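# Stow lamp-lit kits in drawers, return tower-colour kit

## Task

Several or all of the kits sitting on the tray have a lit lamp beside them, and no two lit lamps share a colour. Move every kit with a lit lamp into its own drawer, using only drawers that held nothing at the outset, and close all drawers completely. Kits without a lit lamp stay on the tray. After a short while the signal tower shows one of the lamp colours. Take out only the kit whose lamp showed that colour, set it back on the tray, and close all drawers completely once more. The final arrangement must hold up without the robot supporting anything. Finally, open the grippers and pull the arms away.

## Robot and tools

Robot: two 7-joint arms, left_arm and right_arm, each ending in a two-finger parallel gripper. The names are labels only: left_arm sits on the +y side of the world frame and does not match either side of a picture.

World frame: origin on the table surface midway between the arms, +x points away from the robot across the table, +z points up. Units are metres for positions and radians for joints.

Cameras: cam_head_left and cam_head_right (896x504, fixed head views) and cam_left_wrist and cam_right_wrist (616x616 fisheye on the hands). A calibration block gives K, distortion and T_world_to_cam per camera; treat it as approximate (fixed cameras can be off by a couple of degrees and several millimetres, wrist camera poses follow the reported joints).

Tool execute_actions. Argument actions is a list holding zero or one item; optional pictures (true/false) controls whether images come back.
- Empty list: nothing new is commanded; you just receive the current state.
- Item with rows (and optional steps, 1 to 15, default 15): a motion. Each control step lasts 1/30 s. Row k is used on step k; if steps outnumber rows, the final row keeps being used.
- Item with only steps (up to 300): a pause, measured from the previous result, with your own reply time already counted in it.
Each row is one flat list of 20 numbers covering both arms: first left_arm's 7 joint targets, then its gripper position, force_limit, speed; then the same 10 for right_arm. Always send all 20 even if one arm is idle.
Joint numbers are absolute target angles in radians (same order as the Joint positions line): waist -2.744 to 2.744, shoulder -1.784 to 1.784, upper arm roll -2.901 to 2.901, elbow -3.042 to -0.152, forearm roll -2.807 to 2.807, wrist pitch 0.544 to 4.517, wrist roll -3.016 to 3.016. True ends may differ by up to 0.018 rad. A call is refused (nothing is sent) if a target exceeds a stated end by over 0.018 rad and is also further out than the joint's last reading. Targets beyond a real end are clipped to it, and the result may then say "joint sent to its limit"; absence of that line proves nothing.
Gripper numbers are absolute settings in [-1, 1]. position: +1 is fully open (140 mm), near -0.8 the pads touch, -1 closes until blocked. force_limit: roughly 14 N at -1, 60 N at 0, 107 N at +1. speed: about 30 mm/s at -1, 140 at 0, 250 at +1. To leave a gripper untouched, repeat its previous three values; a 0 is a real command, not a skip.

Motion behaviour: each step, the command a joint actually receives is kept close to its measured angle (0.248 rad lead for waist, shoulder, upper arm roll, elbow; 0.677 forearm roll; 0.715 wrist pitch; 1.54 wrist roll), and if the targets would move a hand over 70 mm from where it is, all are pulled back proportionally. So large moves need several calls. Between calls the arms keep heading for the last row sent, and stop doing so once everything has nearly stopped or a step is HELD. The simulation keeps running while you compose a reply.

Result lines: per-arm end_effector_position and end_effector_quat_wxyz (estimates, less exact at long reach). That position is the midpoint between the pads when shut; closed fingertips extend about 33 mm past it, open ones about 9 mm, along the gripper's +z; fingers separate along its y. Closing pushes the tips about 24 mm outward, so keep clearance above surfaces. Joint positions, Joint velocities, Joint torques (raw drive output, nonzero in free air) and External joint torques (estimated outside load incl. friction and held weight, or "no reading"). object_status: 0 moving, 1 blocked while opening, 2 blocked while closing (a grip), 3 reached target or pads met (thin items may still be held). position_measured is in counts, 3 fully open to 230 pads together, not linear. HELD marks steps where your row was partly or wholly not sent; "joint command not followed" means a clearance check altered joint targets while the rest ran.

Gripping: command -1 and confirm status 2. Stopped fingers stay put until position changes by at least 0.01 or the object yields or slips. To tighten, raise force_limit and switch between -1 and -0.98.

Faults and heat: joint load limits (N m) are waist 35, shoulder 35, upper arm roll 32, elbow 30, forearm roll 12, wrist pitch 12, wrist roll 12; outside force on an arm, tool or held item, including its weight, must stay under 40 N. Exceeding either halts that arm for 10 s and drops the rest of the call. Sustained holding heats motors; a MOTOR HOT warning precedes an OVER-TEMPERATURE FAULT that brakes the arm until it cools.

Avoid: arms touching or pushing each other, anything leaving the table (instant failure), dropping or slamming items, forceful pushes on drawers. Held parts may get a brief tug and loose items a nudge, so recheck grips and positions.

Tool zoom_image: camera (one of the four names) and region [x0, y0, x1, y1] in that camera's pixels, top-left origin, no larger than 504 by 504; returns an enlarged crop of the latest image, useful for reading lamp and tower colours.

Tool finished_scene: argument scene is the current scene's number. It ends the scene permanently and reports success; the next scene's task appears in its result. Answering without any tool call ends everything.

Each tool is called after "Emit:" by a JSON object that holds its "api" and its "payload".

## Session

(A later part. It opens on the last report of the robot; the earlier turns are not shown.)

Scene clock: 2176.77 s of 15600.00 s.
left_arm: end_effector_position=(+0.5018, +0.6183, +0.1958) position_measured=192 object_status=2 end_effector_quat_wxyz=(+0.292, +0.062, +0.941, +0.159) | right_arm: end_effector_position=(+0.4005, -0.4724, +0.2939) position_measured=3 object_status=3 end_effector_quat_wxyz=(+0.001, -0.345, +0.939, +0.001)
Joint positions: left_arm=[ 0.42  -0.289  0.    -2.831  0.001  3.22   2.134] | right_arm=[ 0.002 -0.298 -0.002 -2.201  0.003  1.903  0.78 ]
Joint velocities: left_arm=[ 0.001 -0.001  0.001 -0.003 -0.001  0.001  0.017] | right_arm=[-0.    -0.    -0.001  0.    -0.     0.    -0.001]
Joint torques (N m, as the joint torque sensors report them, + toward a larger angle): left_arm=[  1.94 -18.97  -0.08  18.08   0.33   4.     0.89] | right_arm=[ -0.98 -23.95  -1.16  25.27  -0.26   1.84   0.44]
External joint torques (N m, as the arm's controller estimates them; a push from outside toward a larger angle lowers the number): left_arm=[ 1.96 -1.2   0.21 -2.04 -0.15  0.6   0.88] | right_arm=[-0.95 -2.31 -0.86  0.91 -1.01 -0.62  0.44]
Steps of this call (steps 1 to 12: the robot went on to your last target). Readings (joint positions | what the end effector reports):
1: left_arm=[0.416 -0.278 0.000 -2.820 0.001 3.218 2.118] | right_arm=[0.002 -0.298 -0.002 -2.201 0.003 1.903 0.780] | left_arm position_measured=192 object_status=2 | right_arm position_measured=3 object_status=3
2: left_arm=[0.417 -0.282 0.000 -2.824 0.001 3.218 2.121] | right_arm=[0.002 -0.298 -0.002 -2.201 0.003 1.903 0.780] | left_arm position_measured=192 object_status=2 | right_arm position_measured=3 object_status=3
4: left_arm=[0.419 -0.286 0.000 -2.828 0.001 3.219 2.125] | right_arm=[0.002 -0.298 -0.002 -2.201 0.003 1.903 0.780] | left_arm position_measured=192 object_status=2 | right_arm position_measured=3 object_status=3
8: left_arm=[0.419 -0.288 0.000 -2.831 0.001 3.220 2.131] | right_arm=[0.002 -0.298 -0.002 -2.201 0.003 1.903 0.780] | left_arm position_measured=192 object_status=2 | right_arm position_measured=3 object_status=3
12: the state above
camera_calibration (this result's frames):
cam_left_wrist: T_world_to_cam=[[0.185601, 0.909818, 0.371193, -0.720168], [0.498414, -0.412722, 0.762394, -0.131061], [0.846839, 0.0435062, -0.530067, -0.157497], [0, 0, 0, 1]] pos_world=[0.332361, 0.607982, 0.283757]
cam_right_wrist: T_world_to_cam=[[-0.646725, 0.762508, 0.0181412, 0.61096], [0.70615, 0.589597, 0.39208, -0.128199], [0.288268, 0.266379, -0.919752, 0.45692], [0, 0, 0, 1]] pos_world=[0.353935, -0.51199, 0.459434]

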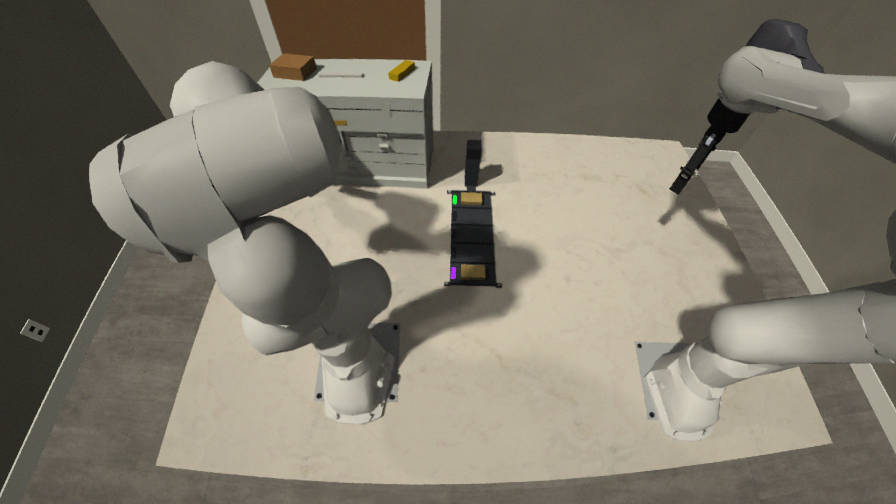

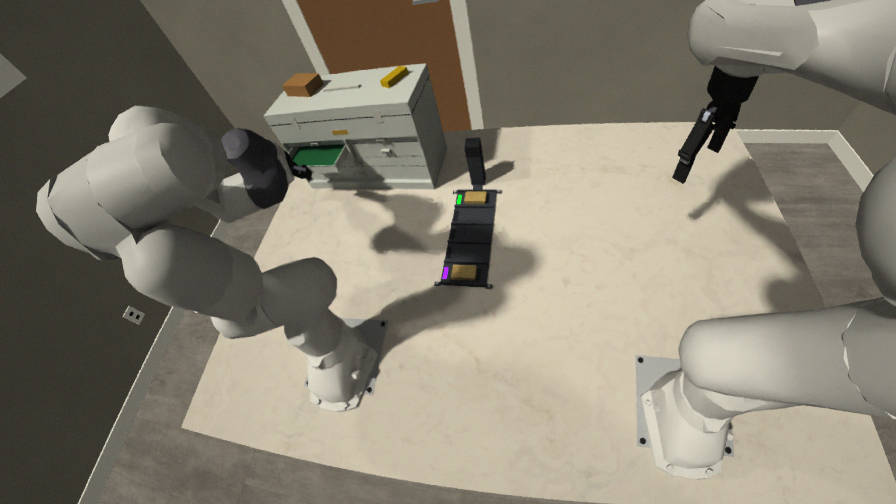

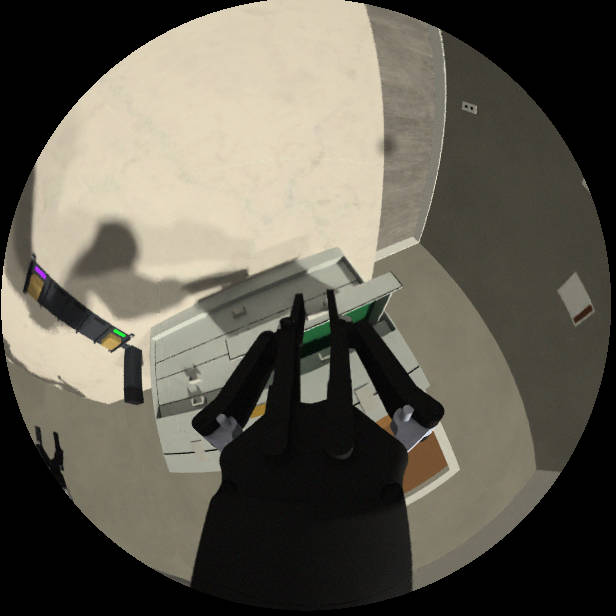

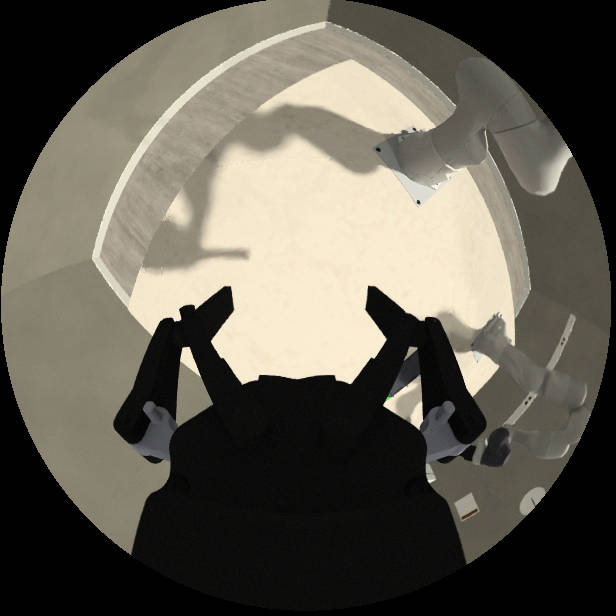

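Emit:
{"api": "execute_actions", "payload": {"actions": [{"rows":[[0.4233,-0.2905,0,-2.834,0,3.223,2.155,-0.25,0,0,0.0,-0.3,0,-2.2,0,1.9,0.785,1,0,0],[0.4233,-0.2905,0,-2.834,0,3.223,2.155,-0.25,0,0,0.0,-0.3,0,-2.2,0,1.9,0.785,1,0,0],[0.4233,-0.2905,0,-2.834,0,3.223,2.155,-0.25,0,0,0.0,-0.3,0,-2.2,0,1.9,0.785,1,0,0],[0.4233,-0.2905,0,-2.834,0,3.223,2.155,-0.25,0,0,0.0,-0.3,0,-2.2,0,1.9,0.785,1,0,0],[0.4233,-0.2905,0,-2.834,0,3.223,2.155,-0.25,0,0,0.0,-0.3,0,-2.2,0,1.9,0.785,1,0,0],[0.4233,-0.2905,0,-2.834,0,3.223,2.155,-0.25,0,0,0.0,-0.3,0,-2.2,0,1.9,0.785,1,0,0],[0.428,-0.313,0,-2.854,0,3.22,2.155,-0.25,0,0,0.0,-0.3,0,-2.2,0,1.9,0.785,1,0,0],[0.433,-0.336,0,-2.874,0,3.218,2.155,-0.25,0,0,0.0,-0.3,0,-2.2,0,1.9,0.785,1,0,0],[0.438,-0.359,0,-2.894,0,3.215,2.155,-0.25,0,0,0.0,-0.3,0,-2.2,0,1.9,0.785,1,0,0],[0.443,-0.381,0,-2.914,0,3.212,2.155,-0.25,0,0,0.0,-0.3,0,-2.2,0,1.9,0.785,1,0,0],[0.446,-0.404,0,-2.934,0,3.21,2.155,-0.25,0,0,0.0,-0.3,0,-2.2,0,1.9,0.785,1,0,0],[0.446,-0.427,0,-2.954,0,3.15,2.155,-0.25,0,0,0.0,-0.3,0,-2.2,0,1.9,0.785,1,0,0],[0.446,-0.45,0,-2.962,0,3.05,2.0,-0.25,0,0,0.0,-0.3,0,-2.2,0,1.9,0.785,1,0,0],[0.446,-0.468,0,-2.968,0,2.97,1.8,-0.25,0,0,0.0,-0.3,0,-2.2,0,1.9,0.785,1,0,0]],"steps":15}], "pictures": false}}

Emit:
{"api": "execute_actions", "payload": {"actions": [{"rows":[[0.42,-0.468,0,-2.968,0,2.9,1.5,0.5,0,0,0.0,-0.3,0,-2.2,0,1.9,0.785,1,0,0],[0.38,-0.468,0,-2.968,0,2.9,1.3,0.5,0,0,0.0,-0.3,0,-2.2,0,1.9,0.785,1,0,0],[0.3,-0.468,0,-2.968,0,2.9,1.0,0.5,0,0,0.0,-0.3,0,-2.2,0,1.9,0.785,1,0,0],[0.2,-0.468,0,-2.968,0,2.9,0.745,0.5,0,0,0.0,-0.3,0,-2.2,0,1.9,0.785,1,0,0],[-0.878,-0.468,0,-2.968,0,2.9,0.745,0.5,0,0,0.0,-0.3,0,-2.2,0,1.9,0.785,1,0,0]],"steps":15}], "pictures": false}}

Emit:
{"api": "execute_actions", "payload": {"actions": [{"steps":25}], "pictures": false}}

Emit:
{"api": "execute_actions", "payload": {"actions": [{"rows":[[-0.878,-0.45,0,-2.945,0,2.82,0.745,0.5,0,0,0.0,-0.3,0,-2.2,0,1.9,0.785,1,0,0],[-0.878,-0.43,0,-2.92,0,2.76,0.745,0.5,0,0,0.0,-0.3,0,-2.2,0,1.9,0.785,1,0,0],[-0.878,-0.41,0,-2.895,0,2.70,0.745,0.5,0,0,0.0,-0.3,0,-2.2,0,1.9,0.785,1,0,0],[-0.878,-0.39,0,-2.87,0,2.65,0.745,0.5,0,0,0.0,-0.3,0,-2.2,0,1.9,0.785,1,0,0],[-0.878,-0.365,0,-2.845,0,2.6,0.745,0.5,0,0,0.0,-0.3,0,-2.2,0,1.9,0.785,1,0,0],[-0.878,-0.34,0,-2.82,0,2.56,0.745,0.5,0,0,0.0,-0.3,0,-2.2,0,1.9,0.785,1,0,0],[-0.878,-0.315,0,-2.80,0,2.53,0.745,0.5,0,0,0.0,-0.3,0,-2.2,0,1.9,0.785,1,0,0],[-0.878,-0.29,0,-2.78,0,2.51,0.745,0.5,0,0,0.0,-0.3,0,-2.2,0,1.9,0.785,1,0,0],[-0.878,-0.265,0,-2.765,0,2.504,0.745,0.5,0,0,0.0,-0.3,0,-2.2,0,1.9,0.785,1,0,0],[-0.878,-0.2435,0,-2.7515,0,2.504,0.745,0.5,0,0,0.0,-0.3,0,-2.2,0,1.9,0.785,1,0,0]],"steps":15}], "pictures": false}}

Emit:
{"api": "execute_actions", "payload": {"actions": [{"steps":15}]}}

Scene clock: 2232.80 s of 15600.00 s.
left_arm: end_effector_position=(+0.4469, +0.6050, +0.1807) position_measured=160 object_status=3 end_effector_quat_wxyz=(+0.264, +0.021, +0.954, +0.137) | right_arm: end_effector_position=(+0.4005, -0.4724, +0.2939) position_measured=3 object_status=3 end_effector_quat_wxyz=(+0.001, -0.345, +0.939, +0.001)
Joint positions: left_arm=[ 0.442 -0.44   0.    -2.95   0.001  3.115  2.07 ] | right_arm=[ 0.002 -0.298 -0.002 -2.201  0.003  1.903  0.78 ]
Joint velocities: left_arm=[ 0.019 -0.391 -0.001 -0.229 -0.002 -0.857 -0.869] | right_arm=[-0.001 -0.001  0.    -0.     0.    -0.    -0.001]
Joint torques (N m, as the joint torque sensors report them, + toward a larger angle): left_arm=[-0.35 -9.49 -0.28 20.88  0.27  2.83 -0.56] | right_arm=[ -1.11 -23.98  -0.21  24.88  -0.26   1.8    0.38]
External joint torques (N m, as the arm's controller estimates them; a push from outside toward a larger angle lowers the number): left_arm=[-0.04 -0.09  0.49 -1.3  -0.39 -0.75 -0.58] | right_arm=[-1.06 -2.25  0.09  0.48 -1.01 -0.66  0.38]
Steps of this call (steps 1 to 30: the robot went on to your last target; steps 31 to 90: nothing new was sent; then 52.53 s passed at rest; steps 91 to 105: all 15 steps of this action). Readings (joint positions | what the end effector reports):
91: left_arm=[0.420 -0.289 0.000 -2.831 0.001 3.220 2.139] | right_arm=[0.002 -0.298 -0.002 -2.201 0.003 1.903 0.780] | left_arm position_measured=192 object_status=0 | right_arm position_measured=3 object_status=3
92: left_arm=[0.420 -0.289 0.000 -2.831 0.001 3.220 2.140] | right_arm=[0.002 -0.298 -0.002 -2.201 0.003 1.903 0.780] | left_arm position_measured=191 object_status=0 | right_arm position_measured=3 object_status=3
94: left_arm=[0.420 -0.289 0.000 -2.832 0.001 3.220 2.142] | right_arm=[0.002 -0.298 -0.002 -2.201 0.003 1.903 0.780] | left_arm position_measured=171 object_status=0 | right_arm position_measured=3 object_status=3
98: left_arm=[0.423 -0.305 0.000 -2.847 0.001 3.220 2.144] | right_arm=[0.002 -0.298 -0.002 -2.201 0.003 1.903 0.780] | left_arm position_measured=160 object_status=0 | right_arm position_measured=3 object_status=3
105: the state above

Scene clock: 2233.30 s of 15600.00 s.
left_arm: end_effector_position=(+0.4459, +0.3179, +0.1423) position_measured=66 object_status=0 end_effector_quat_wxyz=(+0.209, -0.078, +0.973, -0.053) | right_arm: end_effector_position=(+0.4005, -0.4724, +0.2939) position_measured=3 object_status=3 end_effector_quat_wxyz=(+0.001, -0.345, +0.939, +0.001)
Joint positions: left_arm=[-0.181 -0.464  0.002 -2.964 -0.001  2.935  1.246] | right_arm=[ 0.002 -0.298 -0.002 -2.201  0.003  1.903  0.78 ]
Joint velocities: left_arm=[-1.417 -0.003 -0.063 -0.001  0.007 -0.097 -0.999] | right_arm=[-0.001  0.    -0.    -0.001 -0.001 -0.     0.   ]
Joint torques (N m, as the joint torque sensors report them, + toward a larger angle): left_arm=[  3.72 -12.94   2.07  19.18   0.56   2.72  -0.51] | right_arm=[ -0.71 -23.89  -0.53  25.33  -0.22   1.76   0.37]
External joint torques (N m, as the arm's controller estimates them; a push from outside toward a larger angle lowers the number): left_arm=[-2.07 -0.78 -0.57 -0.48  0.3  -0.41 -0.51] | right_arm=[-0.71 -2.32 -0.28  1.06 -0.98 -0.68  0.37]
Steps of this call (steps 1 to 15: all 15 steps of this action). Readings (joint positions | what the end effector reports):
1: left_arm=[0.438 -0.450 0.001 -2.955 0.001 3.080 2.015] | right_arm=[0.002 -0.298 -0.002 -2.201 0.003 1.903 0.780] | left_arm position_measured=160 object_status=0 | right_arm position_measured=3 object_status=3
2: left_arm=[0.424 -0.456 0.003 -2.959 0.001 3.048 1.943] | right_arm=[0.002 -0.298 -0.002 -2.201 0.003 1.903 0.780] | left_arm position_measured=154 object_status=0 | right_arm position_measured=3 object_status=3
4: left_arm=[0.353 -0.461 0.006 -2.964 -0.001 3.007 1.773] | right_arm=[0.002 -0.298 -0.002 -2.201 0.003 1.903 0.780] | left_arm position_measured=138 object_status=0 | right_arm position_measured=3 object_status=3
8: left_arm=[0.166 -0.463 0.004 -2.964 -0.001 2.970 1.542] | right_arm=[0.002 -0.298 -0.002 -2.201 0.003 1.903 0.780] | left_arm position_measured=108 object_status=0 | right_arm position_measured=3 object_status=3
15: the state above

Scene clock: 2234.13 s of 15600.00 s.
left_arm: end_effector_position=(+0.2920, +0.0612, +0.1357) position_measured=66 object_status=3 end_effector_quat_wxyz=(+0.138, +0.046, +0.979, -0.146) | right_arm: end_effector_position=(+0.4005, -0.4724, +0.2939) position_measured=3 object_status=3 end_effector_quat_wxyz=(+0.001, -0.345, +0.939, +0.001)
Joint positions: left_arm=[-0.875 -0.466 -0.003 -2.966  0.     2.905  0.801] | right_arm=[ 0.002 -0.298 -0.002 -2.201  0.003  1.903  0.78 ]
Joint velocities: left_arm=[-0.003 -0.001  0.001 -0.     0.    -0.005 -0.162] | right_arm=[-0.     0.     0.     0.001  0.002  0.001 -0.   ]
Joint torques (N m, as the joint torque sensors report them, + toward a larger angle): left_arm=[ -2.74 -12.78   2.02  18.83   0.64   2.56  -0.39] | right_arm=[ -0.71 -24.12  -0.31  25.37  -0.25   1.78   0.45]
External joint torques (N m, as the arm's controller estimates them; a push from outside toward a larger angle lowers the number): left_arm=[-2.73 -0.74  2.42 -1.76  0.16 -0.65 -0.37] | right_arm=[-0.73 -2.4  -0.08  0.95 -1.01 -0.68  0.45]
Steps of this call (steps 1 to 25: the robot went on to your last target). Readings (joint positions | what the end effector reports):
1: left_arm=[-0.231 -0.464 0.001 -2.964 -0.001 2.932 1.214] | right_arm=[0.002 -0.298 -0.002 -2.201 0.003 1.903 0.780] | left_arm position_measured=66 object_status=0 | right_arm position_measured=3 object_status=3
2: left_arm=[-0.282 -0.464 0.001 -2.964 -0.001 2.929 1.183] | right_arm=[0.002 -0.298 -0.002 -2.201 0.003 1.903 0.780] | left_arm position_measured=66 object_status=0 | right_arm position_measured=3 object_status=3
4: left_arm=[-0.383 -0.465 0.001 -2.964 -0.001 2.924 1.128] | right_arm=[0.002 -0.298 -0.002 -2.201 0.003 1.903 0.780] | left_arm position_measured=66 object_status=0 | right_arm position_measured=3 object_status=3
8: left_arm=[-0.587 -0.465 0.001 -2.964 -0.001 2.918 1.037] | right_arm=[0.002 -0.298 -0.002 -2.201 0.003 1.903 0.780] | left_arm position_measured=66 object_status=3 | right_arm position_measured=3 object_status=3
25: the state above

Scene clock: 2234.63 s of 15600.00 s.
left_arm: end_effector_position=(+0.2671, +0.0900, +0.0836) position_measured=66 object_status=3 end_effector_quat_wxyz=(+0.013, +0.027, +0.999, -0.014) | right_arm: end_effector_position=(+0.4005, -0.4724, +0.2939) position_measured=3 object_status=3 end_effector_quat_wxyz=(+0.001, -0.345, +0.939, +0.001)
Joint positions: left_arm=[-0.875 -0.249 -0.003 -2.758  0.     2.547  0.761] | right_arm=[ 0.002 -0.298 -0.002 -2.201  0.003  1.903  0.78 ]
Joint velocities: left_arm=[ 0.001  0.063  0.     0.051  0.    -0.242 -0.031] | right_arm=[ 0.001 -0.001 -0.002 -0.001  0.    -0.001  0.   ]
Joint torques (N m, as the joint torque sensors report them, + toward a larger angle): left_arm=[ -2.05 -18.7    1.26  21.11   0.52   1.97  -0.36] | right_arm=[ -1.13 -23.58  -0.23  25.21  -0.21   1.78   0.36]
External joint torques (N m, as the arm's controller estimates them; a push from outside toward a larger angle lowers the number): left_arm=[-2.09  1.56  1.42  0.81  0.07 -0.74 -0.36] | right_arm=[-1.13 -1.83  0.03  0.79 -0.97 -0.68  0.36]
Steps of this call (steps 1 to 15: all 15 steps of this action). Readings (joint positions | what the end effector reports):
1: left_arm=[-0.875 -0.463 -0.003 -2.961 0.000 2.892 0.796] | right_arm=[0.002 -0.298 -0.002 -2.201 0.003 1.903 0.780] | left_arm position_measured=66 object_status=3 | right_arm position_measured=3 object_status=3
2: left_arm=[-0.875 -0.455 -0.003 -2.950 0.000 2.870 0.791] | right_arm=[0.002 -0.298 -0.002 -2.201 0.003 1.903 0.780] | left_arm position_measured=66 object_status=3 | right_arm position_measured=3 object_status=3
4: left_arm=[-0.875 -0.427 -0.003 -2.914 0.000 2.808 0.783] | right_arm=[0.002 -0.298 -0.002 -2.201 0.003 1.903 0.780] | left_arm position_measured=66 object_status=3 | right_arm position_measured=3 object_status=3
8: left_arm=[-0.875 -0.343 -0.003 -2.824 0.000 2.667 0.772] | right_arm=[0.002 -0.298 -0.002 -2.201 0.003 1.903 0.780] | left_arm position_measured=66 object_status=3 | right_arm position_measured=3 object_status=3
15: the state above

Scene clock: 2235.13 s of 15600.00 s.
left_arm: end_effector_position=(+0.2608, +0.0974, +0.0808) position_measured=66 object_status=3 end_effector_quat_wxyz=(+0.001, +0.023, +1.000, -0.001) | right_arm: end_effector_position=(+0.4005, -0.4724, +0.2939) position_measured=3 object_status=3 end_effector_quat_wxyz=(+0.001, -0.345, +0.939, +0.001)
Joint positions: left_arm=[-0.875 -0.246 -0.003 -2.753  0.     2.51   0.754] | right_arm=[ 0.002 -0.298 -0.002 -2.201  0.003  1.903  0.78 ]
Joint velocities: left_arm=[-0.    -0.    -0.     0.001 -0.001 -0.013 -0.007] | right_arm=[-0.     0.001  0.001 -0.001  0.001 -0.001  0.001]
Joint torques (N m, as the joint torque sensors report them, + toward a larger angle): left_arm=[ -2.54 -17.17   1.87  20.14   0.61   1.92  -0.24] | right_arm=[ -0.61 -23.46  -0.23  25.32  -0.26   1.78   0.33]
External joint torques (N m, as the arm's controller estimates them; a push from outside toward a larger angle lowers the number): left_arm=[-2.5   1.73  2.12  0.39  0.14 -0.54 -0.24] | right_arm=[-0.59 -1.91  0.04  1.02 -1.01 -0.66  0.33]
Steps of this call (steps 1 to 15: the robot went on to your last target). Readings (joint positions | what the end effector reports):
1: left_arm=[-0.875 -0.247 -0.003 -2.757 0.000 2.540 0.760] | right_arm=[0.002 -0.298 -0.002 -2.201 0.003 1.903 0.780] | left_arm position_measured=66 object_status=3 | right_arm position_measured=3 object_status=3
2: left_arm=[-0.875 -0.246 -0.003 -2.756 0.000 2.534 0.759] | right_arm=[0.002 -0.298 -0.002 -2.201 0.003 1.903 0.780] | left_arm position_measured=66 object_status=3 | right_arm position_measured=3 object_status=3
4: left_arm=[-0.875 -0.246 -0.003 -2.754 0.000 2.526 0.758] | right_arm=[0.002 -0.298 -0.002 -2.201 0.003 1.903 0.780] | left_arm position_measured=66 object_status=3 | right_arm position_measured=3 object_status=3
8: left_arm=[-0.875 -0.246 -0.003 -2.753 0.000 2.516 0.756] | right_arm=[0.002 -0.298 -0.002 -2.201 0.003 1.903 0.780] | left_arm position_measured=66 object_status=3 | right_arm position_measured=3 object_status=3
15: the state above
camera_calibration (this result's frames):
cam_left_wrist: T_world_to_cam=[[0.204542, 0.977202, -0.0569174, -0.135686], [0.892215, -0.162204, 0.421477, -0.237881], [0.402636, -0.136992, -0.905051, 0.17201], [0, 0, 0, 1]] pos_world=[0.170737, 0.117572, 0.248217]
cam_right_wrist: T_world_to_cam=[[-0.646725, 0.762508, 0.0181413, 0.61096], [0.70615, 0.589597, 0.39208, -0.128199], [0.288268, 0.266379, -0.919752, 0.45692], [0, 0, 0, 1]] pos_world=[0.353935, -0.51199, 0.459434]

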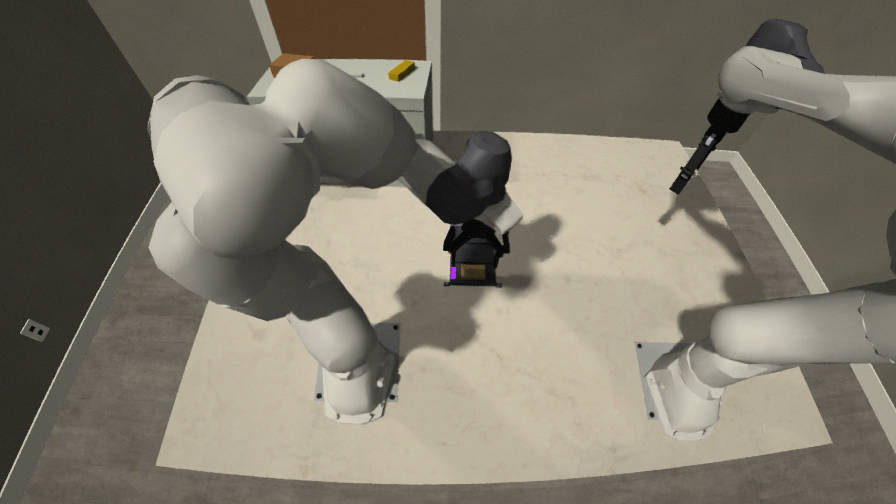

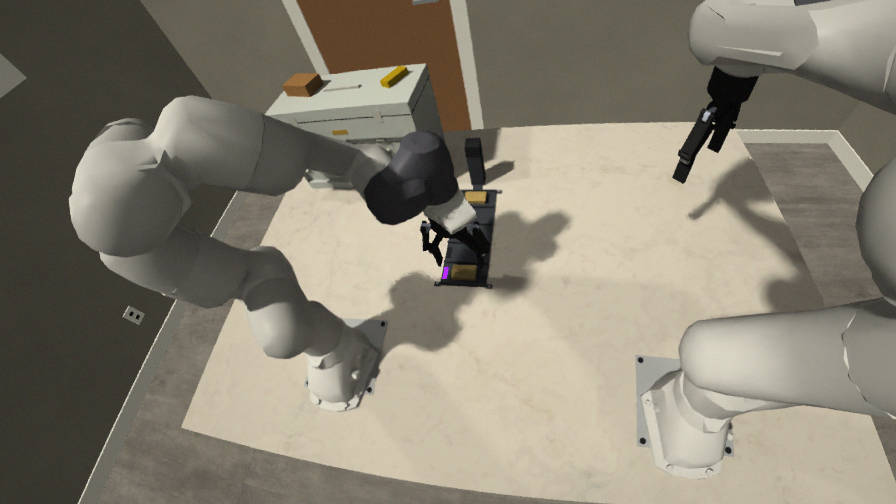

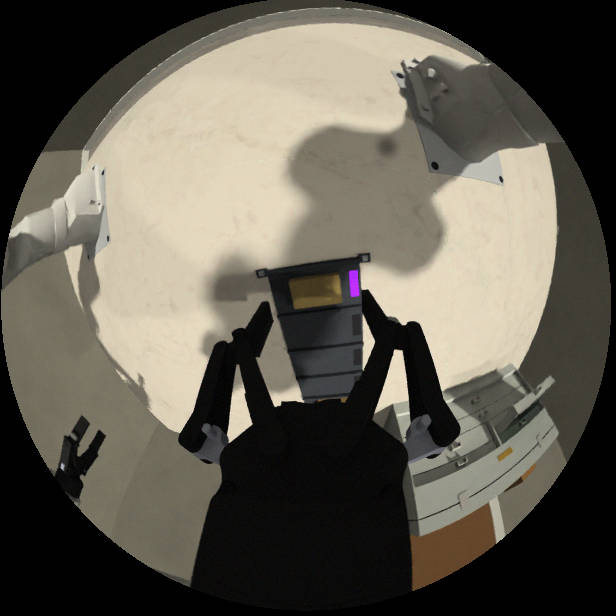

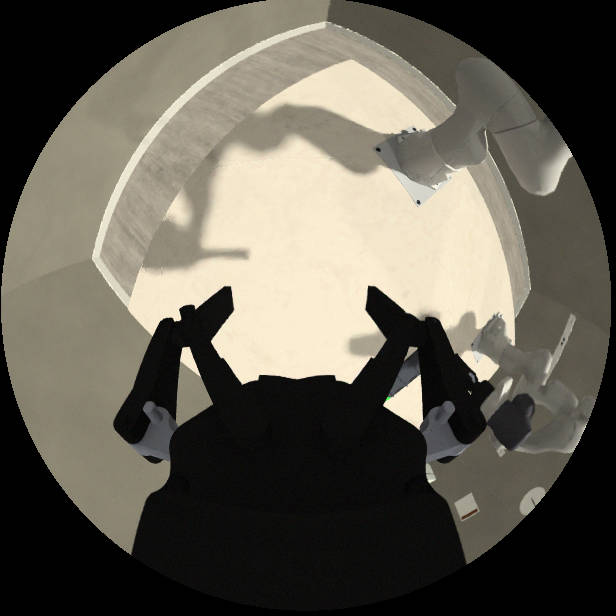

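Emit:
{"api": "execute_actions", "payload": {"actions": [{"rows":[[-0.8925,-0.245,0,-2.762,0,2.53,0.73,0.5,0,0,0.0,-0.3,0,-2.2,0,1.9,0.785,1,0,0],[-0.8925,-0.24,0,-2.768,0,2.55,0.73,0.5,0,0,0.0,-0.3,0,-2.2,0,1.9,0.785,1,0,0],[-0.8925,-0.228,0,-2.771,0,2.57,0.73,0.5,0,0,0.0,-0.3,0,-2.2,0,1.9,0.785,1,0,0],[-0.8925,-0.216,0,-2.773,0,2.59,0.73,0.5,0,0,0.0,-0.3,0,-2.2,0,1.9,0.785,1,0,0],[-0.8925,-0.204,0,-2.775,0,2.607,0.73,0.5,0,0,0.0,-0.3,0,-2.2,0,1.9,0.785,1,0,0],[-0.8925,-0.192,0,-2.777,0,2.622,0.73,0.5,0,0,0.0,-0.3,0,-2.2,0,1.9,0.785,1,0,0],[-0.8925,-0.18,0,-2.779,0,2.636,0.73,0.5,0,0,0.0,-0.3,0,-2.2,0,1.9,0.785,1,0,0],[-0.8925,-0.168,0,-2.781,0,2.65,0.73,0.5,0,0,0.0,-0.3,0,-2.2,0,1.9,0.785,1,0,0],[-0.8925,-0.156,0,-2.783,0,2.66,0.73,0.5,0,0,0.0,-0.3,0,-2.2,0,1.9,0.785,1,0,0],[-0.8925,-0.144,0,-2.785,0,2.666,0.73,0.5,0,0,0.0,-0.3,0,-2.2,0,1.9,0.785,1,0,0],[-0.8925,-0.132,0,-2.787,0,2.669,0.73,0.5,0,0,0.0,-0.3,0,-2.2,0,1.9,0.785,1,0,0],[-0.8925,-0.1205,0,-2.788,0,2.669,0.73,0.5,0,0,0.0,-0.3,0,-2.2,0,1.9,0.785,1,0,0]],"steps":15}], "pictures": false}}

Emit:
{"api": "execute_actions", "payload": {"actions": [{"rows":[[-0.8925,-0.1205,0,-2.788,0,2.669,0.73,0.5,0,0,0.0,-0.3,0,-2.2,0,1.9,0.785,1,0,0],[-0.8925,-0.1205,0,-2.788,0,2.669,0.73,0.5,0,0,0.0,-0.3,0,-2.2,0,1.9,0.785,1,0,0],[-0.8925,-0.1205,0,-2.788,0,2.669,0.73,0.5,0,0,0.0,-0.3,0,-2.2,0,1.9,0.785,1,0,0],[-0.8925,-0.1205,0,-2.788,0,2.669,0.73,0.5,0,0,0.0,-0.3,0,-2.2,0,1.9,0.785,1,0,0],[-0.8925,-0.1205,0,-2.788,0,2.669,0.73,-0.15,0,-0.3,0.0,-0.3,0,-2.2,0,1.9,0.785,1,0,0]],"steps":15}], "pictures": false}}

Emit:
{"api": "execute_actions", "payload": {"actions": [{"steps":10}], "pictures": false}}

Scene clock: 2266.27 s of 15600.00 s.
left_arm: end_effector_position=(+0.2499, +0.1023, +0.0345) position_measured=66 object_status=3 end_effector_quat_wxyz=(-0.006, +0.023, +1.000, +0.007) | right_arm: end_effector_position=(+0.4005, -0.4724, +0.2939) position_measured=3 object_status=3 end_effector_quat_wxyz=(+0.001, -0.345, +0.939, +0.001)
Joint positions: left_arm=[-0.89  -0.127 -0.001 -2.787  0.     2.644  0.74 ] | right_arm=[ 0.002 -0.298 -0.002 -2.201  0.003  1.903  0.78 ]
Joint velocities: left_arm=[ 0.     0.097  0.    -0.025  0.001  0.114 -0.009] | right_arm=[-0.001 -0.002  0.     0.001  0.001 -0.    -0.001]
Joint torques (N m, as the joint torque sensors report them, + toward a larger angle): left_arm=[ -2.56 -21.2    1.24  17.87   0.55   3.46  -0.27] | right_arm=[ -1.03 -24.07  -0.43  24.9   -0.22   1.78   0.35]
External joint torques (N m, as the arm's controller estimates them; a push from outside toward a larger angle lowers the number): left_arm=[-2.59  2.05  1.32 -1.26  0.18  0.73 -0.27] | right_arm=[-1.01 -2.27 -0.16  0.46 -0.98 -0.68  0.35]
Steps of this call (steps 1 to 15: the robot went on to your last target; steps 16 to 90: nothing new was sent; then 27.63 s passed at rest; steps 91 to 105: all 15 steps of this action). Readings (joint positions | what the end effector reports):
91: left_arm=[-0.878 -0.245 -0.001 -2.754 0.000 2.511 0.750] | right_arm=[0.002 -0.298 -0.002 -2.201 0.003 1.903 0.780] | left_arm position_measured=66 object_status=3 | right_arm position_measured=3 object_status=3
92: left_arm=[-0.882 -0.245 -0.001 -2.757 0.000 2.517 0.749] | right_arm=[0.002 -0.298 -0.002 -2.201 0.003 1.903 0.780] | left_arm position_measured=66 object_status=3 | right_arm position_measured=3 object_status=3
94: left_arm=[-0.887 -0.236 -0.001 -2.763 0.000 2.537 0.746] | right_arm=[0.002 -0.298 -0.002 -2.201 0.003 1.903 0.780] | left_arm position_measured=66 object_status=3 | right_arm position_measured=3 object_status=3
98: left_arm=[-0.889 -0.195 -0.001 -2.774 0.000 2.587 0.743] | right_arm=[0.002 -0.298 -0.002 -2.201 0.003 1.903 0.780] | left_arm position_measured=66 object_status=3 | right_arm position_measured=3 object_status=3
105: the state above

Scene clock: 2266.77 s of 15600.00 s.
left_arm: end_effector_position=(+0.2531, +0.0984, +0.0346) position_measured=123 object_status=0 end_effector_quat_wxyz=(-0.000, +0.022, +1.000, +0.001) | right_arm: end_effector_position=(+0.4005, -0.4724, +0.2939) position_measured=3 object_status=3 end_effector_quat_wxyz=(+0.001, -0.345, +0.939, +0.001)
Joint positions: left_arm=[-0.89  -0.122 -0.001 -2.788  0.     2.664  0.737] | right_arm=[ 0.002 -0.298 -0.002 -2.201  0.003  1.903  0.78 ]
Joint velocities: left_arm=[ 0.    -0.016  0.001  0.011 -0.    -0.001 -0.005] | right_arm=[-0.002  0.001 -0.003  0.001 -0.    -0.    -0.   ]
Joint torques (N m, as the joint torque sensors report them, + toward a larger angle): left_arm=[ -2.48 -18.34   0.36  16.33   0.46   3.38  -0.19] | right_arm=[ -0.74 -23.65  -0.84  25.04  -0.22   1.81   0.4 ]
External joint torques (N m, as the arm's controller estimates them; a push from outside toward a larger angle lowers the number): left_arm=[-2.44  2.72  0.41 -1.28  0.1   0.48 -0.23] | right_arm=[-0.59 -2.03 -0.42  0.71 -0.97 -0.64  0.4 ]
Steps of this call (steps 1 to 15: all 15 steps of this action). Readings (joint positions | what the end effector reports):
1: left_arm=[-0.890 -0.124 -0.001 -2.788 0.000 2.647 0.739] | right_arm=[0.002 -0.298 -0.002 -2.201 0.003 1.903 0.780] | left_arm position_measured=66 object_status=3 | right_arm position_measured=3 object_status=3
2: left_arm=[-0.890 -0.123 -0.001 -2.788 0.000 2.650 0.739] | right_arm=[0.002 -0.298 -0.002 -2.201 0.003 1.903 0.780] | left_arm position_measured=66 object_status=3 | right_arm position_measured=3 object_status=3
4: left_arm=[-0.890 -0.123 -0.001 -2.788 0.000 2.655 0.739] | right_arm=[0.002 -0.298 -0.002 -2.201 0.003 1.903 0.780] | left_arm position_measured=66 object_status=3 | right_arm position_measured=3 object_status=3
8: left_arm=[-0.890 -0.122 -0.001 -2.788 0.000 2.660 0.738] | right_arm=[0.002 -0.298 -0.002 -2.201 0.003 1.903 0.780] | left_arm position_measured=83 object_status=0 | right_arm position_measured=3 object_status=3
15: the state above

Scene clock: 2267.10 s of 15600.00 s.
left_arm: end_effector_position=(+0.2532, +0.0982, +0.0350) position_measured=133 object_status=2 end_effector_quat_wxyz=(-0.000, +0.022, +1.000, +0.000) | right_arm: end_effector_position=(+0.4005, -0.4724, +0.2939) position_measured=3 object_status=3 end_effector_quat_wxyz=(+0.001, -0.345, +0.939, +0.001)
Joint positions: left_arm=[-0.89  -0.123 -0.001 -2.788  0.     2.663  0.737] | right_arm=[ 0.002 -0.298 -0.002 -2.201  0.003  1.903  0.78 ]
Joint velocities: left_arm=[-0.001  0.001 -0.    -0.001  0.001 -0.    -0.001] | right_arm=[-0.001  0.001  0.    -0.001 -0.001  0.001 -0.   ]
Joint torques (N m, as the joint torque sensors report them, + toward a larger angle): left_arm=[ -2.49 -19.21   0.72  16.78   0.56   3.42  -0.21] | right_arm=[ -0.62 -24.    -0.66  25.34  -0.25   1.81   0.41]
External joint torques (N m, as the arm's controller estimates them; a push from outside toward a larger angle lowers the number): left_arm=[-2.48  1.61  0.84 -0.55  0.2   0.98 -0.21] | right_arm=[-0.62 -2.37 -0.41  1.01 -1.   -0.63  0.41]
Steps of this call (steps 1 to 10: the robot went on to your last target). Readings (joint positions | what the end effector reports):
1: left_arm=[-0.890 -0.124 -0.001 -2.788 0.000 2.663 0.737] | right_arm=[0.002 -0.298 -0.002 -2.201 0.003 1.903 0.780] | left_arm position_measured=129 object_status=0 | right_arm position_measured=3 object_status=3
2: left_arm=[-0.890 -0.123 -0.001 -2.788 0.000 2.663 0.737] | right_arm=[0.002 -0.298 -0.002 -2.201 0.003 1.903 0.780] | left_arm position_measured=133 object_status=0 | right_arm position_measured=3 object_status=3
4: left_arm=[-0.890 -0.123 -0.001 -2.788 0.000 2.663 0.737] | right_arm=[0.002 -0.298 -0.002 -2.201 0.003 1.903 0.780] | left_arm position_measured=133 object_status=0 | right_arm position_measured=3 object_status=3
8: left_arm=[-0.890 -0.123 -0.001 -2.788 0.000 2.663 0.737] | right_arm=[0.002 -0.298 -0.002 -2.201 0.003 1.903 0.780] | left_arm position_measured=133 object_status=2 | right_arm position_measured=3 object_status=3
10: the state above

Emit:
{"api": "execute_actions", "payload": {"actions": [{"rows":[[-0.8925,-0.135,0,-2.786,0,2.64,0.73,-0.15,0,-0.3,0.0,-0.3,0,-2.2,0,1.9,0.785,1,0,0],[-0.8925,-0.155,0,-2.783,0,2.61,0.73,-0.15,0,-0.3,0.0,-0.3,0,-2.2,0,1.9,0.785,1,0,0],[-0.8925,-0.18,0,-2.779,0,2.58,0.73,-0.15,0,-0.3,0.0,-0.3,0,-2.2,0,1.9,0.785,1,0,0],[-0.8925,-0.205,0,-2.775,0,2.54,0.73,-0.15,0,-0.3,0.0,-0.3,0,-2.2,0,1.9,0.785,1,0,0],[-0.8925,-0.23,0,-2.77,0,2.49,0.73,-0.15,0,-0.3,0.0,-0.3,0,-2.2,0,1.9,0.785,1,0,0],[-0.8925,-0.255,0,-2.755,0,2.43,0.73,-0.15,0,-0.3,0.0,-0.3,0,-2.2,0,1.9,0.785,1,0,0],[-0.8925,-0.28,0,-2.72,0,2.36,0.73,-0.15,0,-0.3,0.0,-0.3,0,-2.2,0,1.9,0.785,1,0,0],[-0.8925,-0.30,0,-2.67,0,2.29,0.8,-0.15,0,-0.3,0.0,-0.3,0,-2.2,0,1.9,0.785,1,0,0],[-0.87,-0.32,0,-2.61,0,2.21,0.9,-0.15,0,-0.3,0.0,-0.3,0,-2.2,0,1.9,0.785,1,0,0],[-0.84,-0.34,0,-2.55,0,2.13,1.1,-0.15,0,-0.3,0.0,-0.3,0,-2.2,0,1.9,0.785,1,0,0],[-0.8,-0.355,0,-2.49,0,2.06,1.3,-0.15,0,-0.3,0.0,-0.3,0,-2.2,0,1.9,0.785,1,0,0],[-0.76,-0.37,0,-2.43,0,2.0,1.6,-0.15,0,-0.3,0.0,-0.3,0,-2.2,0,1.9,0.785,1,0,0],[-0.72,-0.38,0,-2.37,0,1.95,2.005,-0.15,0,-0.3,0.0,-0.3,0,-2.2,0,1.9,0.785,1,0,0],[-0.68,-0.387,0,-2.317,0,1.93,2.005,-0.15,0,-0.3,0.0,-0.3,0,-2.2,0,1.9,0.785,1,0,0],[0.3685,-0.387,0,-2.317,0,1.93,2.005,-0.15,0,-0.3,0.0,-0.3,0,-2.2,0,1.9,0.785,1,0,0]],"steps":15}], "pictures": false}}

Emit:
{"api": "execute_actions", "payload": {"actions": [{"steps":30}], "pictures": false}}

Emit:
{"api": "execute_actions", "payload": {"actions": [{"rows":[[0.3685,-0.345,0,-2.275,0,1.928,2.005,-0.15,0,-0.3,0.0,-0.3,0,-2.2,0,1.9,0.785,1,0,0],[0.3685,-0.303,0,-2.232,0,1.926,2.005,-0.15,0,-0.3,0.0,-0.3,0,-2.2,0,1.9,0.785,1,0,0],[0.3685,-0.261,0,-2.189,0,1.924,2.005,-0.15,0,-0.3,0.0,-0.3,0,-2.2,0,1.9,0.785,1,0,0],[0.3685,-0.219,0,-2.146,0,1.922,2.005,-0.15,0,-0.3,0.0,-0.3,0,-2.2,0,1.9,0.785,1,0,0],[0.3685,-0.177,0,-2.103,0,1.92,2.005,-0.15,0,-0.3,0.0,-0.3,0,-2.2,0,1.9,0.785,1,0,0],[0.3685,-0.135,0,-2.06,0,1.915,2.005,-0.15,0,-0.3,0.0,-0.3,0,-2.2,0,1.9,0.785,1,0,0],[0.3685,-0.094,0,-2.016,0,1.91,2.005,-0.15,0,-0.3,0.0,-0.3,0,-2.2,0,1.9,0.785,1,0,0],[0.3685,-0.052,0,-1.972,0,1.9,2.005,-0.15,0,-0.3,0.0,-0.3,0,-2.2,0,1.9,0.785,1,0,0],[0.3685,-0.008,0,-1.918,0,1.89,2.005,-0.15,0,-0.3,0.0,-0.3,0,-2.2,0,1.9,0.785,1,0,0],[0.3685,0.035,0,-1.864,0,1.88,2.005,-0.15,0,-0.3,0.0,-0.3,0,-2.2,0,1.9,0.785,1,0,0],[0.3685,0.079,0,-1.81,0,1.875,2.005,-0.15,0,-0.3,0.0,-0.3,0,-2.2,0,1.9,0.785,1,0,0],[0.3685,0.1245,0,-1.754,0,1.875,2.005,-0.15,0,-0.3,0.0,-0.3,0,-2.2,0,1.9,0.785,1,0,0]],"steps":15}], "pictures": false}}

Emit:
{"api": "execute_actions", "payload": {"actions": [{"steps":15}]}}

Scene clock: 2312.57 s of 15600.00 s.
left_arm: end_effector_position=(+0.3487, +0.0777, +0.2308) position_measured=133 object_status=2 end_effector_quat_wxyz=(+0.042, +0.132, +0.990, -0.028) | right_arm: end_effector_position=(+0.4005, -0.4724, +0.2939) position_measured=3 object_status=3 end_effector_quat_wxyz=(+0.001, -0.345, +0.939, +0.001)
Joint positions: left_arm=[-0.753 -0.355 -0.008 -2.445  0.     2.19   1.09 ] | right_arm=[ 0.002 -0.298 -0.002 -2.201  0.003  1.903  0.78 ]
Joint velocities: left_arm=[ 1.073 -0.305  0.001  0.892 -0.    -0.638  1.494] | right_arm=[-0.    -0.001  0.001 -0.001  0.     0.    -0.001]
Joint torques (N m, as the joint torque sensors report them, + toward a larger angle): left_arm=[  4.39 -10.25   3.38  10.48   0.91  -0.43   0.74] | right_arm=[ -0.75 -23.96  -0.63  24.79  -0.28   1.79   0.35]
External joint torques (N m, as the arm's controller estimates them; a push from outside toward a larger angle lowers the number): left_arm=[ 1.89 -1.06 -0.99  0.12  0.26 -0.82  0.75] | right_arm=[-0.83 -2.3  -0.48  0.45 -1.03 -0.66  0.35]
Steps of this call (steps 1 to 15: the robot went on to your last target; steps 16 to 90: nothing new was sent; then 41.97 s passed at rest; steps 91 to 105: all 15 steps of this action). Readings (joint positions | what the end effector reports):
91: left_arm=[-0.890 -0.125 -0.001 -2.788 0.000 2.660 0.737] | right_arm=[0.002 -0.298 -0.002 -2.201 0.003 1.903 0.780] | left_arm position_measured=133 object_status=2 | right_arm position_measured=3 object_status=3
92: left_arm=[-0.890 -0.131 -0.001 -2.788 0.000 2.652 0.737] | right_arm=[0.002 -0.298 -0.002 -2.201 0.003 1.903 0.780] | left_arm position_measured=133 object_status=2 | right_arm position_measured=3 object_status=3
94: left_arm=[-0.890 -0.159 -0.001 -2.786 0.000 2.622 0.737] | right_arm=[0.002 -0.298 -0.002 -2.201 0.003 1.903 0.780] | left_arm position_measured=133 object_status=2 | right_arm position_measured=3 object_status=3
98: left_arm=[-0.890 -0.244 -0.001 -2.740 0.000 2.487 0.742] | right_arm=[0.002 -0.298 -0.002 -2.201 0.003 1.903 0.780] | left_arm position_measured=133 object_status=2 | right_arm position_measured=3 object_status=3
105: the state above

Scene clock: 2313.57 s of 15600.00 s.
left_arm: end_effector_position=(+0.4131, +0.5537, +0.2785) position_measured=133 object_status=2 end_effector_quat_wxyz=(+0.001, -0.023, +1.000, -0.001) | right_arm: end_effector_position=(+0.4005, -0.4724, +0.2939) position_measured=3 object_status=3 end_effector_quat_wxyz=(+0.001, -0.345, +0.939, +0.001)
Joint positions: left_arm=[ 0.365 -0.384  0.005 -2.32  -0.     1.938  1.91 ] | right_arm=[ 0.002 -0.298 -0.002 -2.201  0.003  1.903  0.78 ]
Joint velocities: left_arm=[ 0.    -0.002 -0.035  0.001  0.001 -0.028  0.291] | right_arm=[ 0.001 -0.002 -0.     0.001  0.001 -0.001  0.001]
Joint torques (N m, as the joint torque sensors report them, + toward a larger angle): left_arm=[  1.06 -20.69  -1.48  25.29   1.05   2.01   0.56] | right_arm=[ -1.05 -23.87  -0.67  25.3   -0.3    1.81   0.35]
External joint torques (N m, as the arm's controller estimates them; a push from outside toward a larger angle lowers the number): left_arm=[ 1.09 -2.1  -1.08  1.01  0.29 -0.42  0.57] | right_arm=[-1.12 -2.09 -0.5   0.86 -1.06 -0.65  0.35]
Steps of this call (steps 1 to 30: the robot went on to your last target). Readings (joint positions | what the end effector reports):
1: left_arm=[-0.713 -0.363 -0.009 -2.418 0.000 2.168 1.141] | right_arm=[0.002 -0.298 -0.002 -2.201 0.003 1.903 0.780] | left_arm position_measured=133 object_status=2 | right_arm position_measured=3 object_status=3
2: left_arm=[-0.670 -0.369 -0.008 -2.397 0.000 2.146 1.190] | right_arm=[0.002 -0.298 -0.002 -2.201 0.003 1.903 0.780] | left_arm position_measured=133 object_status=2 | right_arm position_measured=3 object_status=3
4: left_arm=[-0.583 -0.377 -0.007 -2.366 0.000 2.108 1.281] | right_arm=[0.002 -0.298 -0.002 -2.201 0.003 1.903 0.780] | left_arm position_measured=133 object_status=2 | right_arm position_measured=3 object_status=3
8: left_arm=[-0.402 -0.382 -0.004 -2.337 -0.000 2.049 1.437] | right_arm=[0.002 -0.298 -0.002 -2.201 0.003 1.903 0.780] | left_arm position_measured=133 object_status=2 | right_arm position_measured=3 object_status=3
30: the state above

Scene clock: 2314.07 s of 15600.00 s.
left_arm: end_effector_position=(+0.5604, +0.6118, +0.2765) position_measured=133 object_status=2 end_effector_quat_wxyz=(-0.000, +0.014, +1.000, -0.000) | right_arm: end_effector_position=(+0.4005, -0.4724, +0.2939) position_measured=3 object_status=3 end_effector_quat_wxyz=(+0.001, -0.345, +0.939, +0.001)
Joint positions: left_arm=[ 0.366  0.105  0.002 -1.789 -0.     1.893  1.981] | right_arm=[ 0.002 -0.298 -0.002 -2.201  0.003  1.903  0.78 ]
Joint velocities: left_arm=[ 0.     0.37   0.001  0.366  0.    -0.079  0.056] | right_arm=[-0.001  0.    -0.    -0.    -0.001 -0.001  0.   ]
Joint torques (N m, as the joint torque sensors report them, + toward a larger angle): left_arm=[  1.43 -42.86  -0.67  26.58   1.06   1.75   0.38] | right_arm=[ -0.88 -23.69  -0.78  25.19  -0.24   1.79   0.36]
External joint torques (N m, as the arm's controller estimates them; a push from outside toward a larger angle lowers the number): left_arm=[ 1.07  0.18 -1.11  1.01  0.25 -0.5   0.38] | right_arm=[-0.81 -1.96 -0.44  0.77 -0.99 -0.67  0.36]
Steps of this call (steps 1 to 15: all 15 steps of this action). Readings (joint positions | what the end effector reports):
1: left_arm=[0.365 -0.376 0.005 -2.310 -0.000 1.935 1.920] | right_arm=[0.002 -0.298 -0.002 -2.201 0.003 1.903 0.780] | left_arm position_measured=133 object_status=2 | right_arm position_measured=3 object_status=3
2: left_arm=[0.365 -0.357 0.004 -2.287 -0.000 1.933 1.928] | right_arm=[0.002 -0.298 -0.002 -2.201 0.003 1.903 0.780] | left_arm position_measured=133 object_status=2 | right_arm position_measured=3 object_status=3
4: left_arm=[0.366 -0.297 0.003 -2.221 -0.000 1.930 1.942] | right_arm=[0.002 -0.298 -0.002 -2.201 0.003 1.903 0.780] | left_arm position_measured=133 object_status=2 | right_arm position_measured=3 object_status=3
8: left_arm=[0.366 -0.141 0.003 -2.061 -0.000 1.921 1.962] | right_arm=[0.002 -0.298 -0.002 -2.201 0.003 1.903 0.780] | left_arm position_measured=133 object_status=2 | right_arm position_measured=3 object_status=3
15: the state above

Scene clock: 2314.57 s of 15600.00 s.
left_arm: end_effector_position=(+0.5659, +0.6141, +0.2788) position_measured=133 object_status=2 end_effector_quat_wxyz=(-0.001, +0.021, +1.000, -0.000) | right_arm: end_effector_position=(+0.4005, -0.4724, +0.2939) position_measured=3 object_status=3 end_effector_quat_wxyz=(+0.001, -0.345, +0.939, +0.001)
Joint positions: left_arm=[ 0.366  0.124  0.002 -1.757 -0.     1.879  1.995] | right_arm=[ 0.002 -0.298 -0.002 -2.201  0.003  1.903  0.78 ]
Joint velocities: left_arm=[ 0.001 -0.    -0.    -0.001 -0.001 -0.006  0.013] | right_arm=[-0.    -0.001 -0.001 -0.     0.001 -0.001  0.001]
Joint torques (N m, as the joint torque sensors report them, + toward a larger angle): left_arm=[  0.95 -36.58  -0.67  25.87   1.03   2.03   0.39] | right_arm=[ -1.09 -23.65  -0.51  25.1   -0.24   1.76   0.39]
External joint torques (N m, as the arm's controller estimates them; a push from outside toward a larger angle lowers the number): left_arm=[ 0.96 -0.19 -0.79  1.52  0.23 -0.38  0.39] | right_arm=[-1.03 -2.09 -0.18  0.8  -1.   -0.68  0.39]
Steps of this call (steps 1 to 15: the robot went on to your last target). Readings (joint positions | what the end effector reports):
1: left_arm=[0.366 0.114 0.002 -1.779 -0.000 1.890 1.983] | right_arm=[0.002 -0.298 -0.002 -2.201 0.003 1.903 0.780] | left_arm position_measured=133 object_status=2 | right_arm position_measured=3 object_status=3
2: left_arm=[0.366 0.120 0.002 -1.773 -0.000 1.888 1.985] | right_arm=[0.002 -0.298 -0.002 -2.201 0.003 1.903 0.780] | left_arm position_measured=133 object_status=2 | right_arm position_measured=3 object_status=3
4: left_arm=[0.366 0.124 0.002 -1.765 -0.000 1.885 1.987] | right_arm=[0.002 -0.298 -0.002 -2.201 0.003 1.903 0.780] | left_arm position_measured=133 object_status=2 | right_arm position_measured=3 object_status=3
8: left_arm=[0.366 0.124 0.002 -1.758 -0.000 1.881 1.991] | right_arm=[0.002 -0.298 -0.002 -2.201 0.003 1.903 0.780] | left_arm position_measured=133 object_status=2 | right_arm position_measured=3 object_status=3
15: the state above
camera_calibration (this result's frames):
cam_left_wrist: T_world_to_cam=[[0.200078, 0.978126, -0.0569155, -0.689771], [0.894719, -0.158725, 0.417474, -0.51218], [0.399308, -0.134451, -0.906905, 0.300053], [0, 0, 0, 1]] pos_world=[0.476452, 0.63373, 0.446683]
cam_right_wrist: T_world_to_cam=[[-0.646725, 0.762508, 0.0181414, 0.61096], [0.70615, 0.589597, 0.39208, -0.128199], [0.288268, 0.266379, -0.919752, 0.45692], [0, 0, 0, 1]] pos_world=[0.353935, -0.51199, 0.459434]

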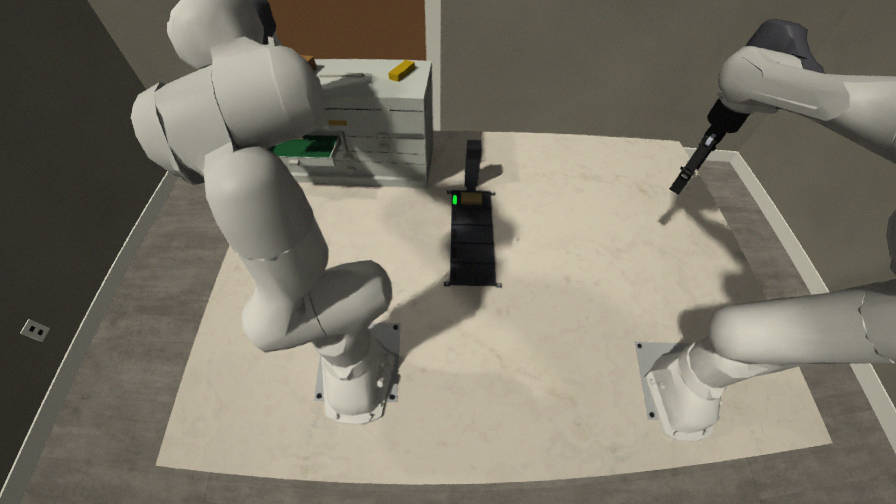

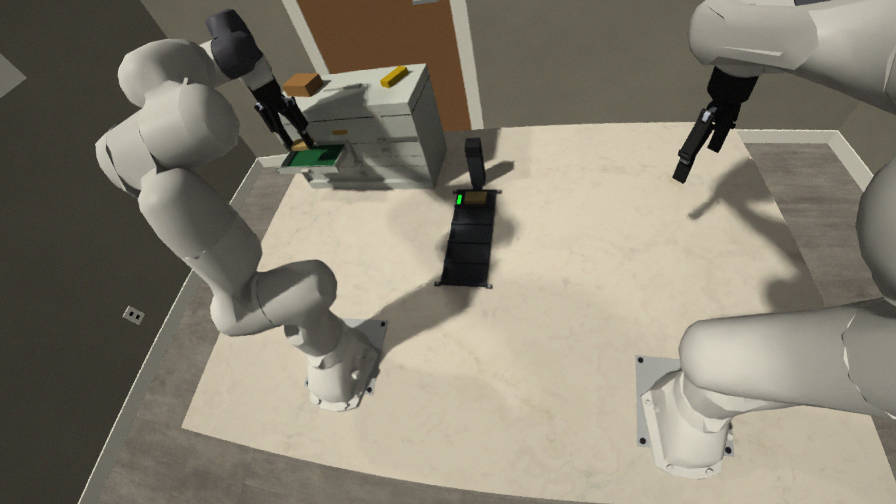

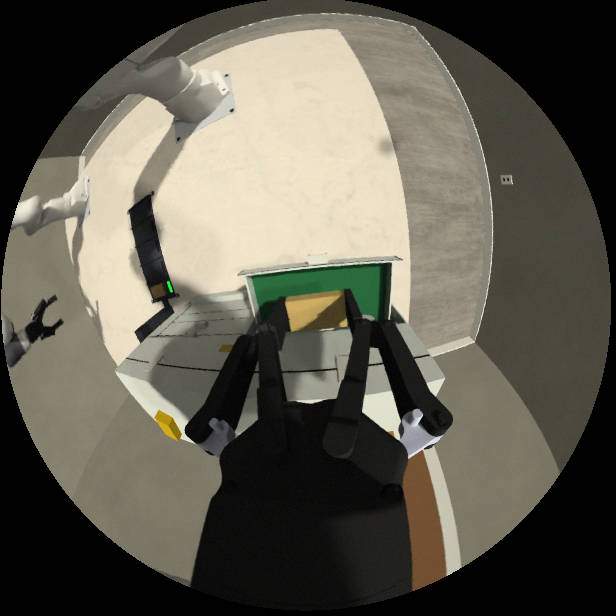

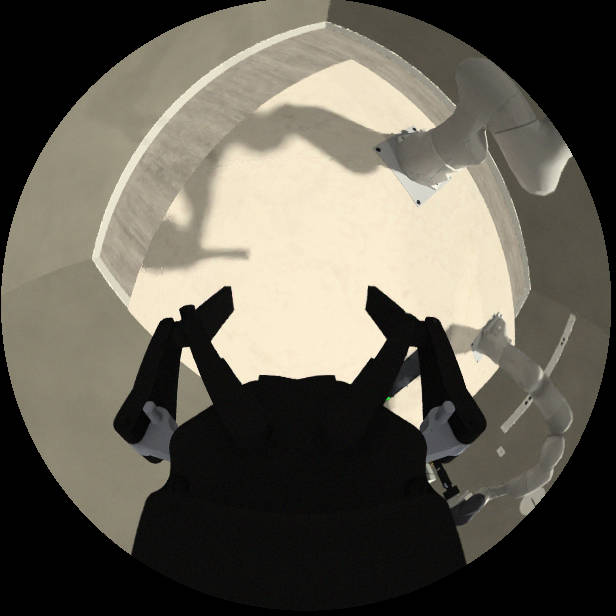

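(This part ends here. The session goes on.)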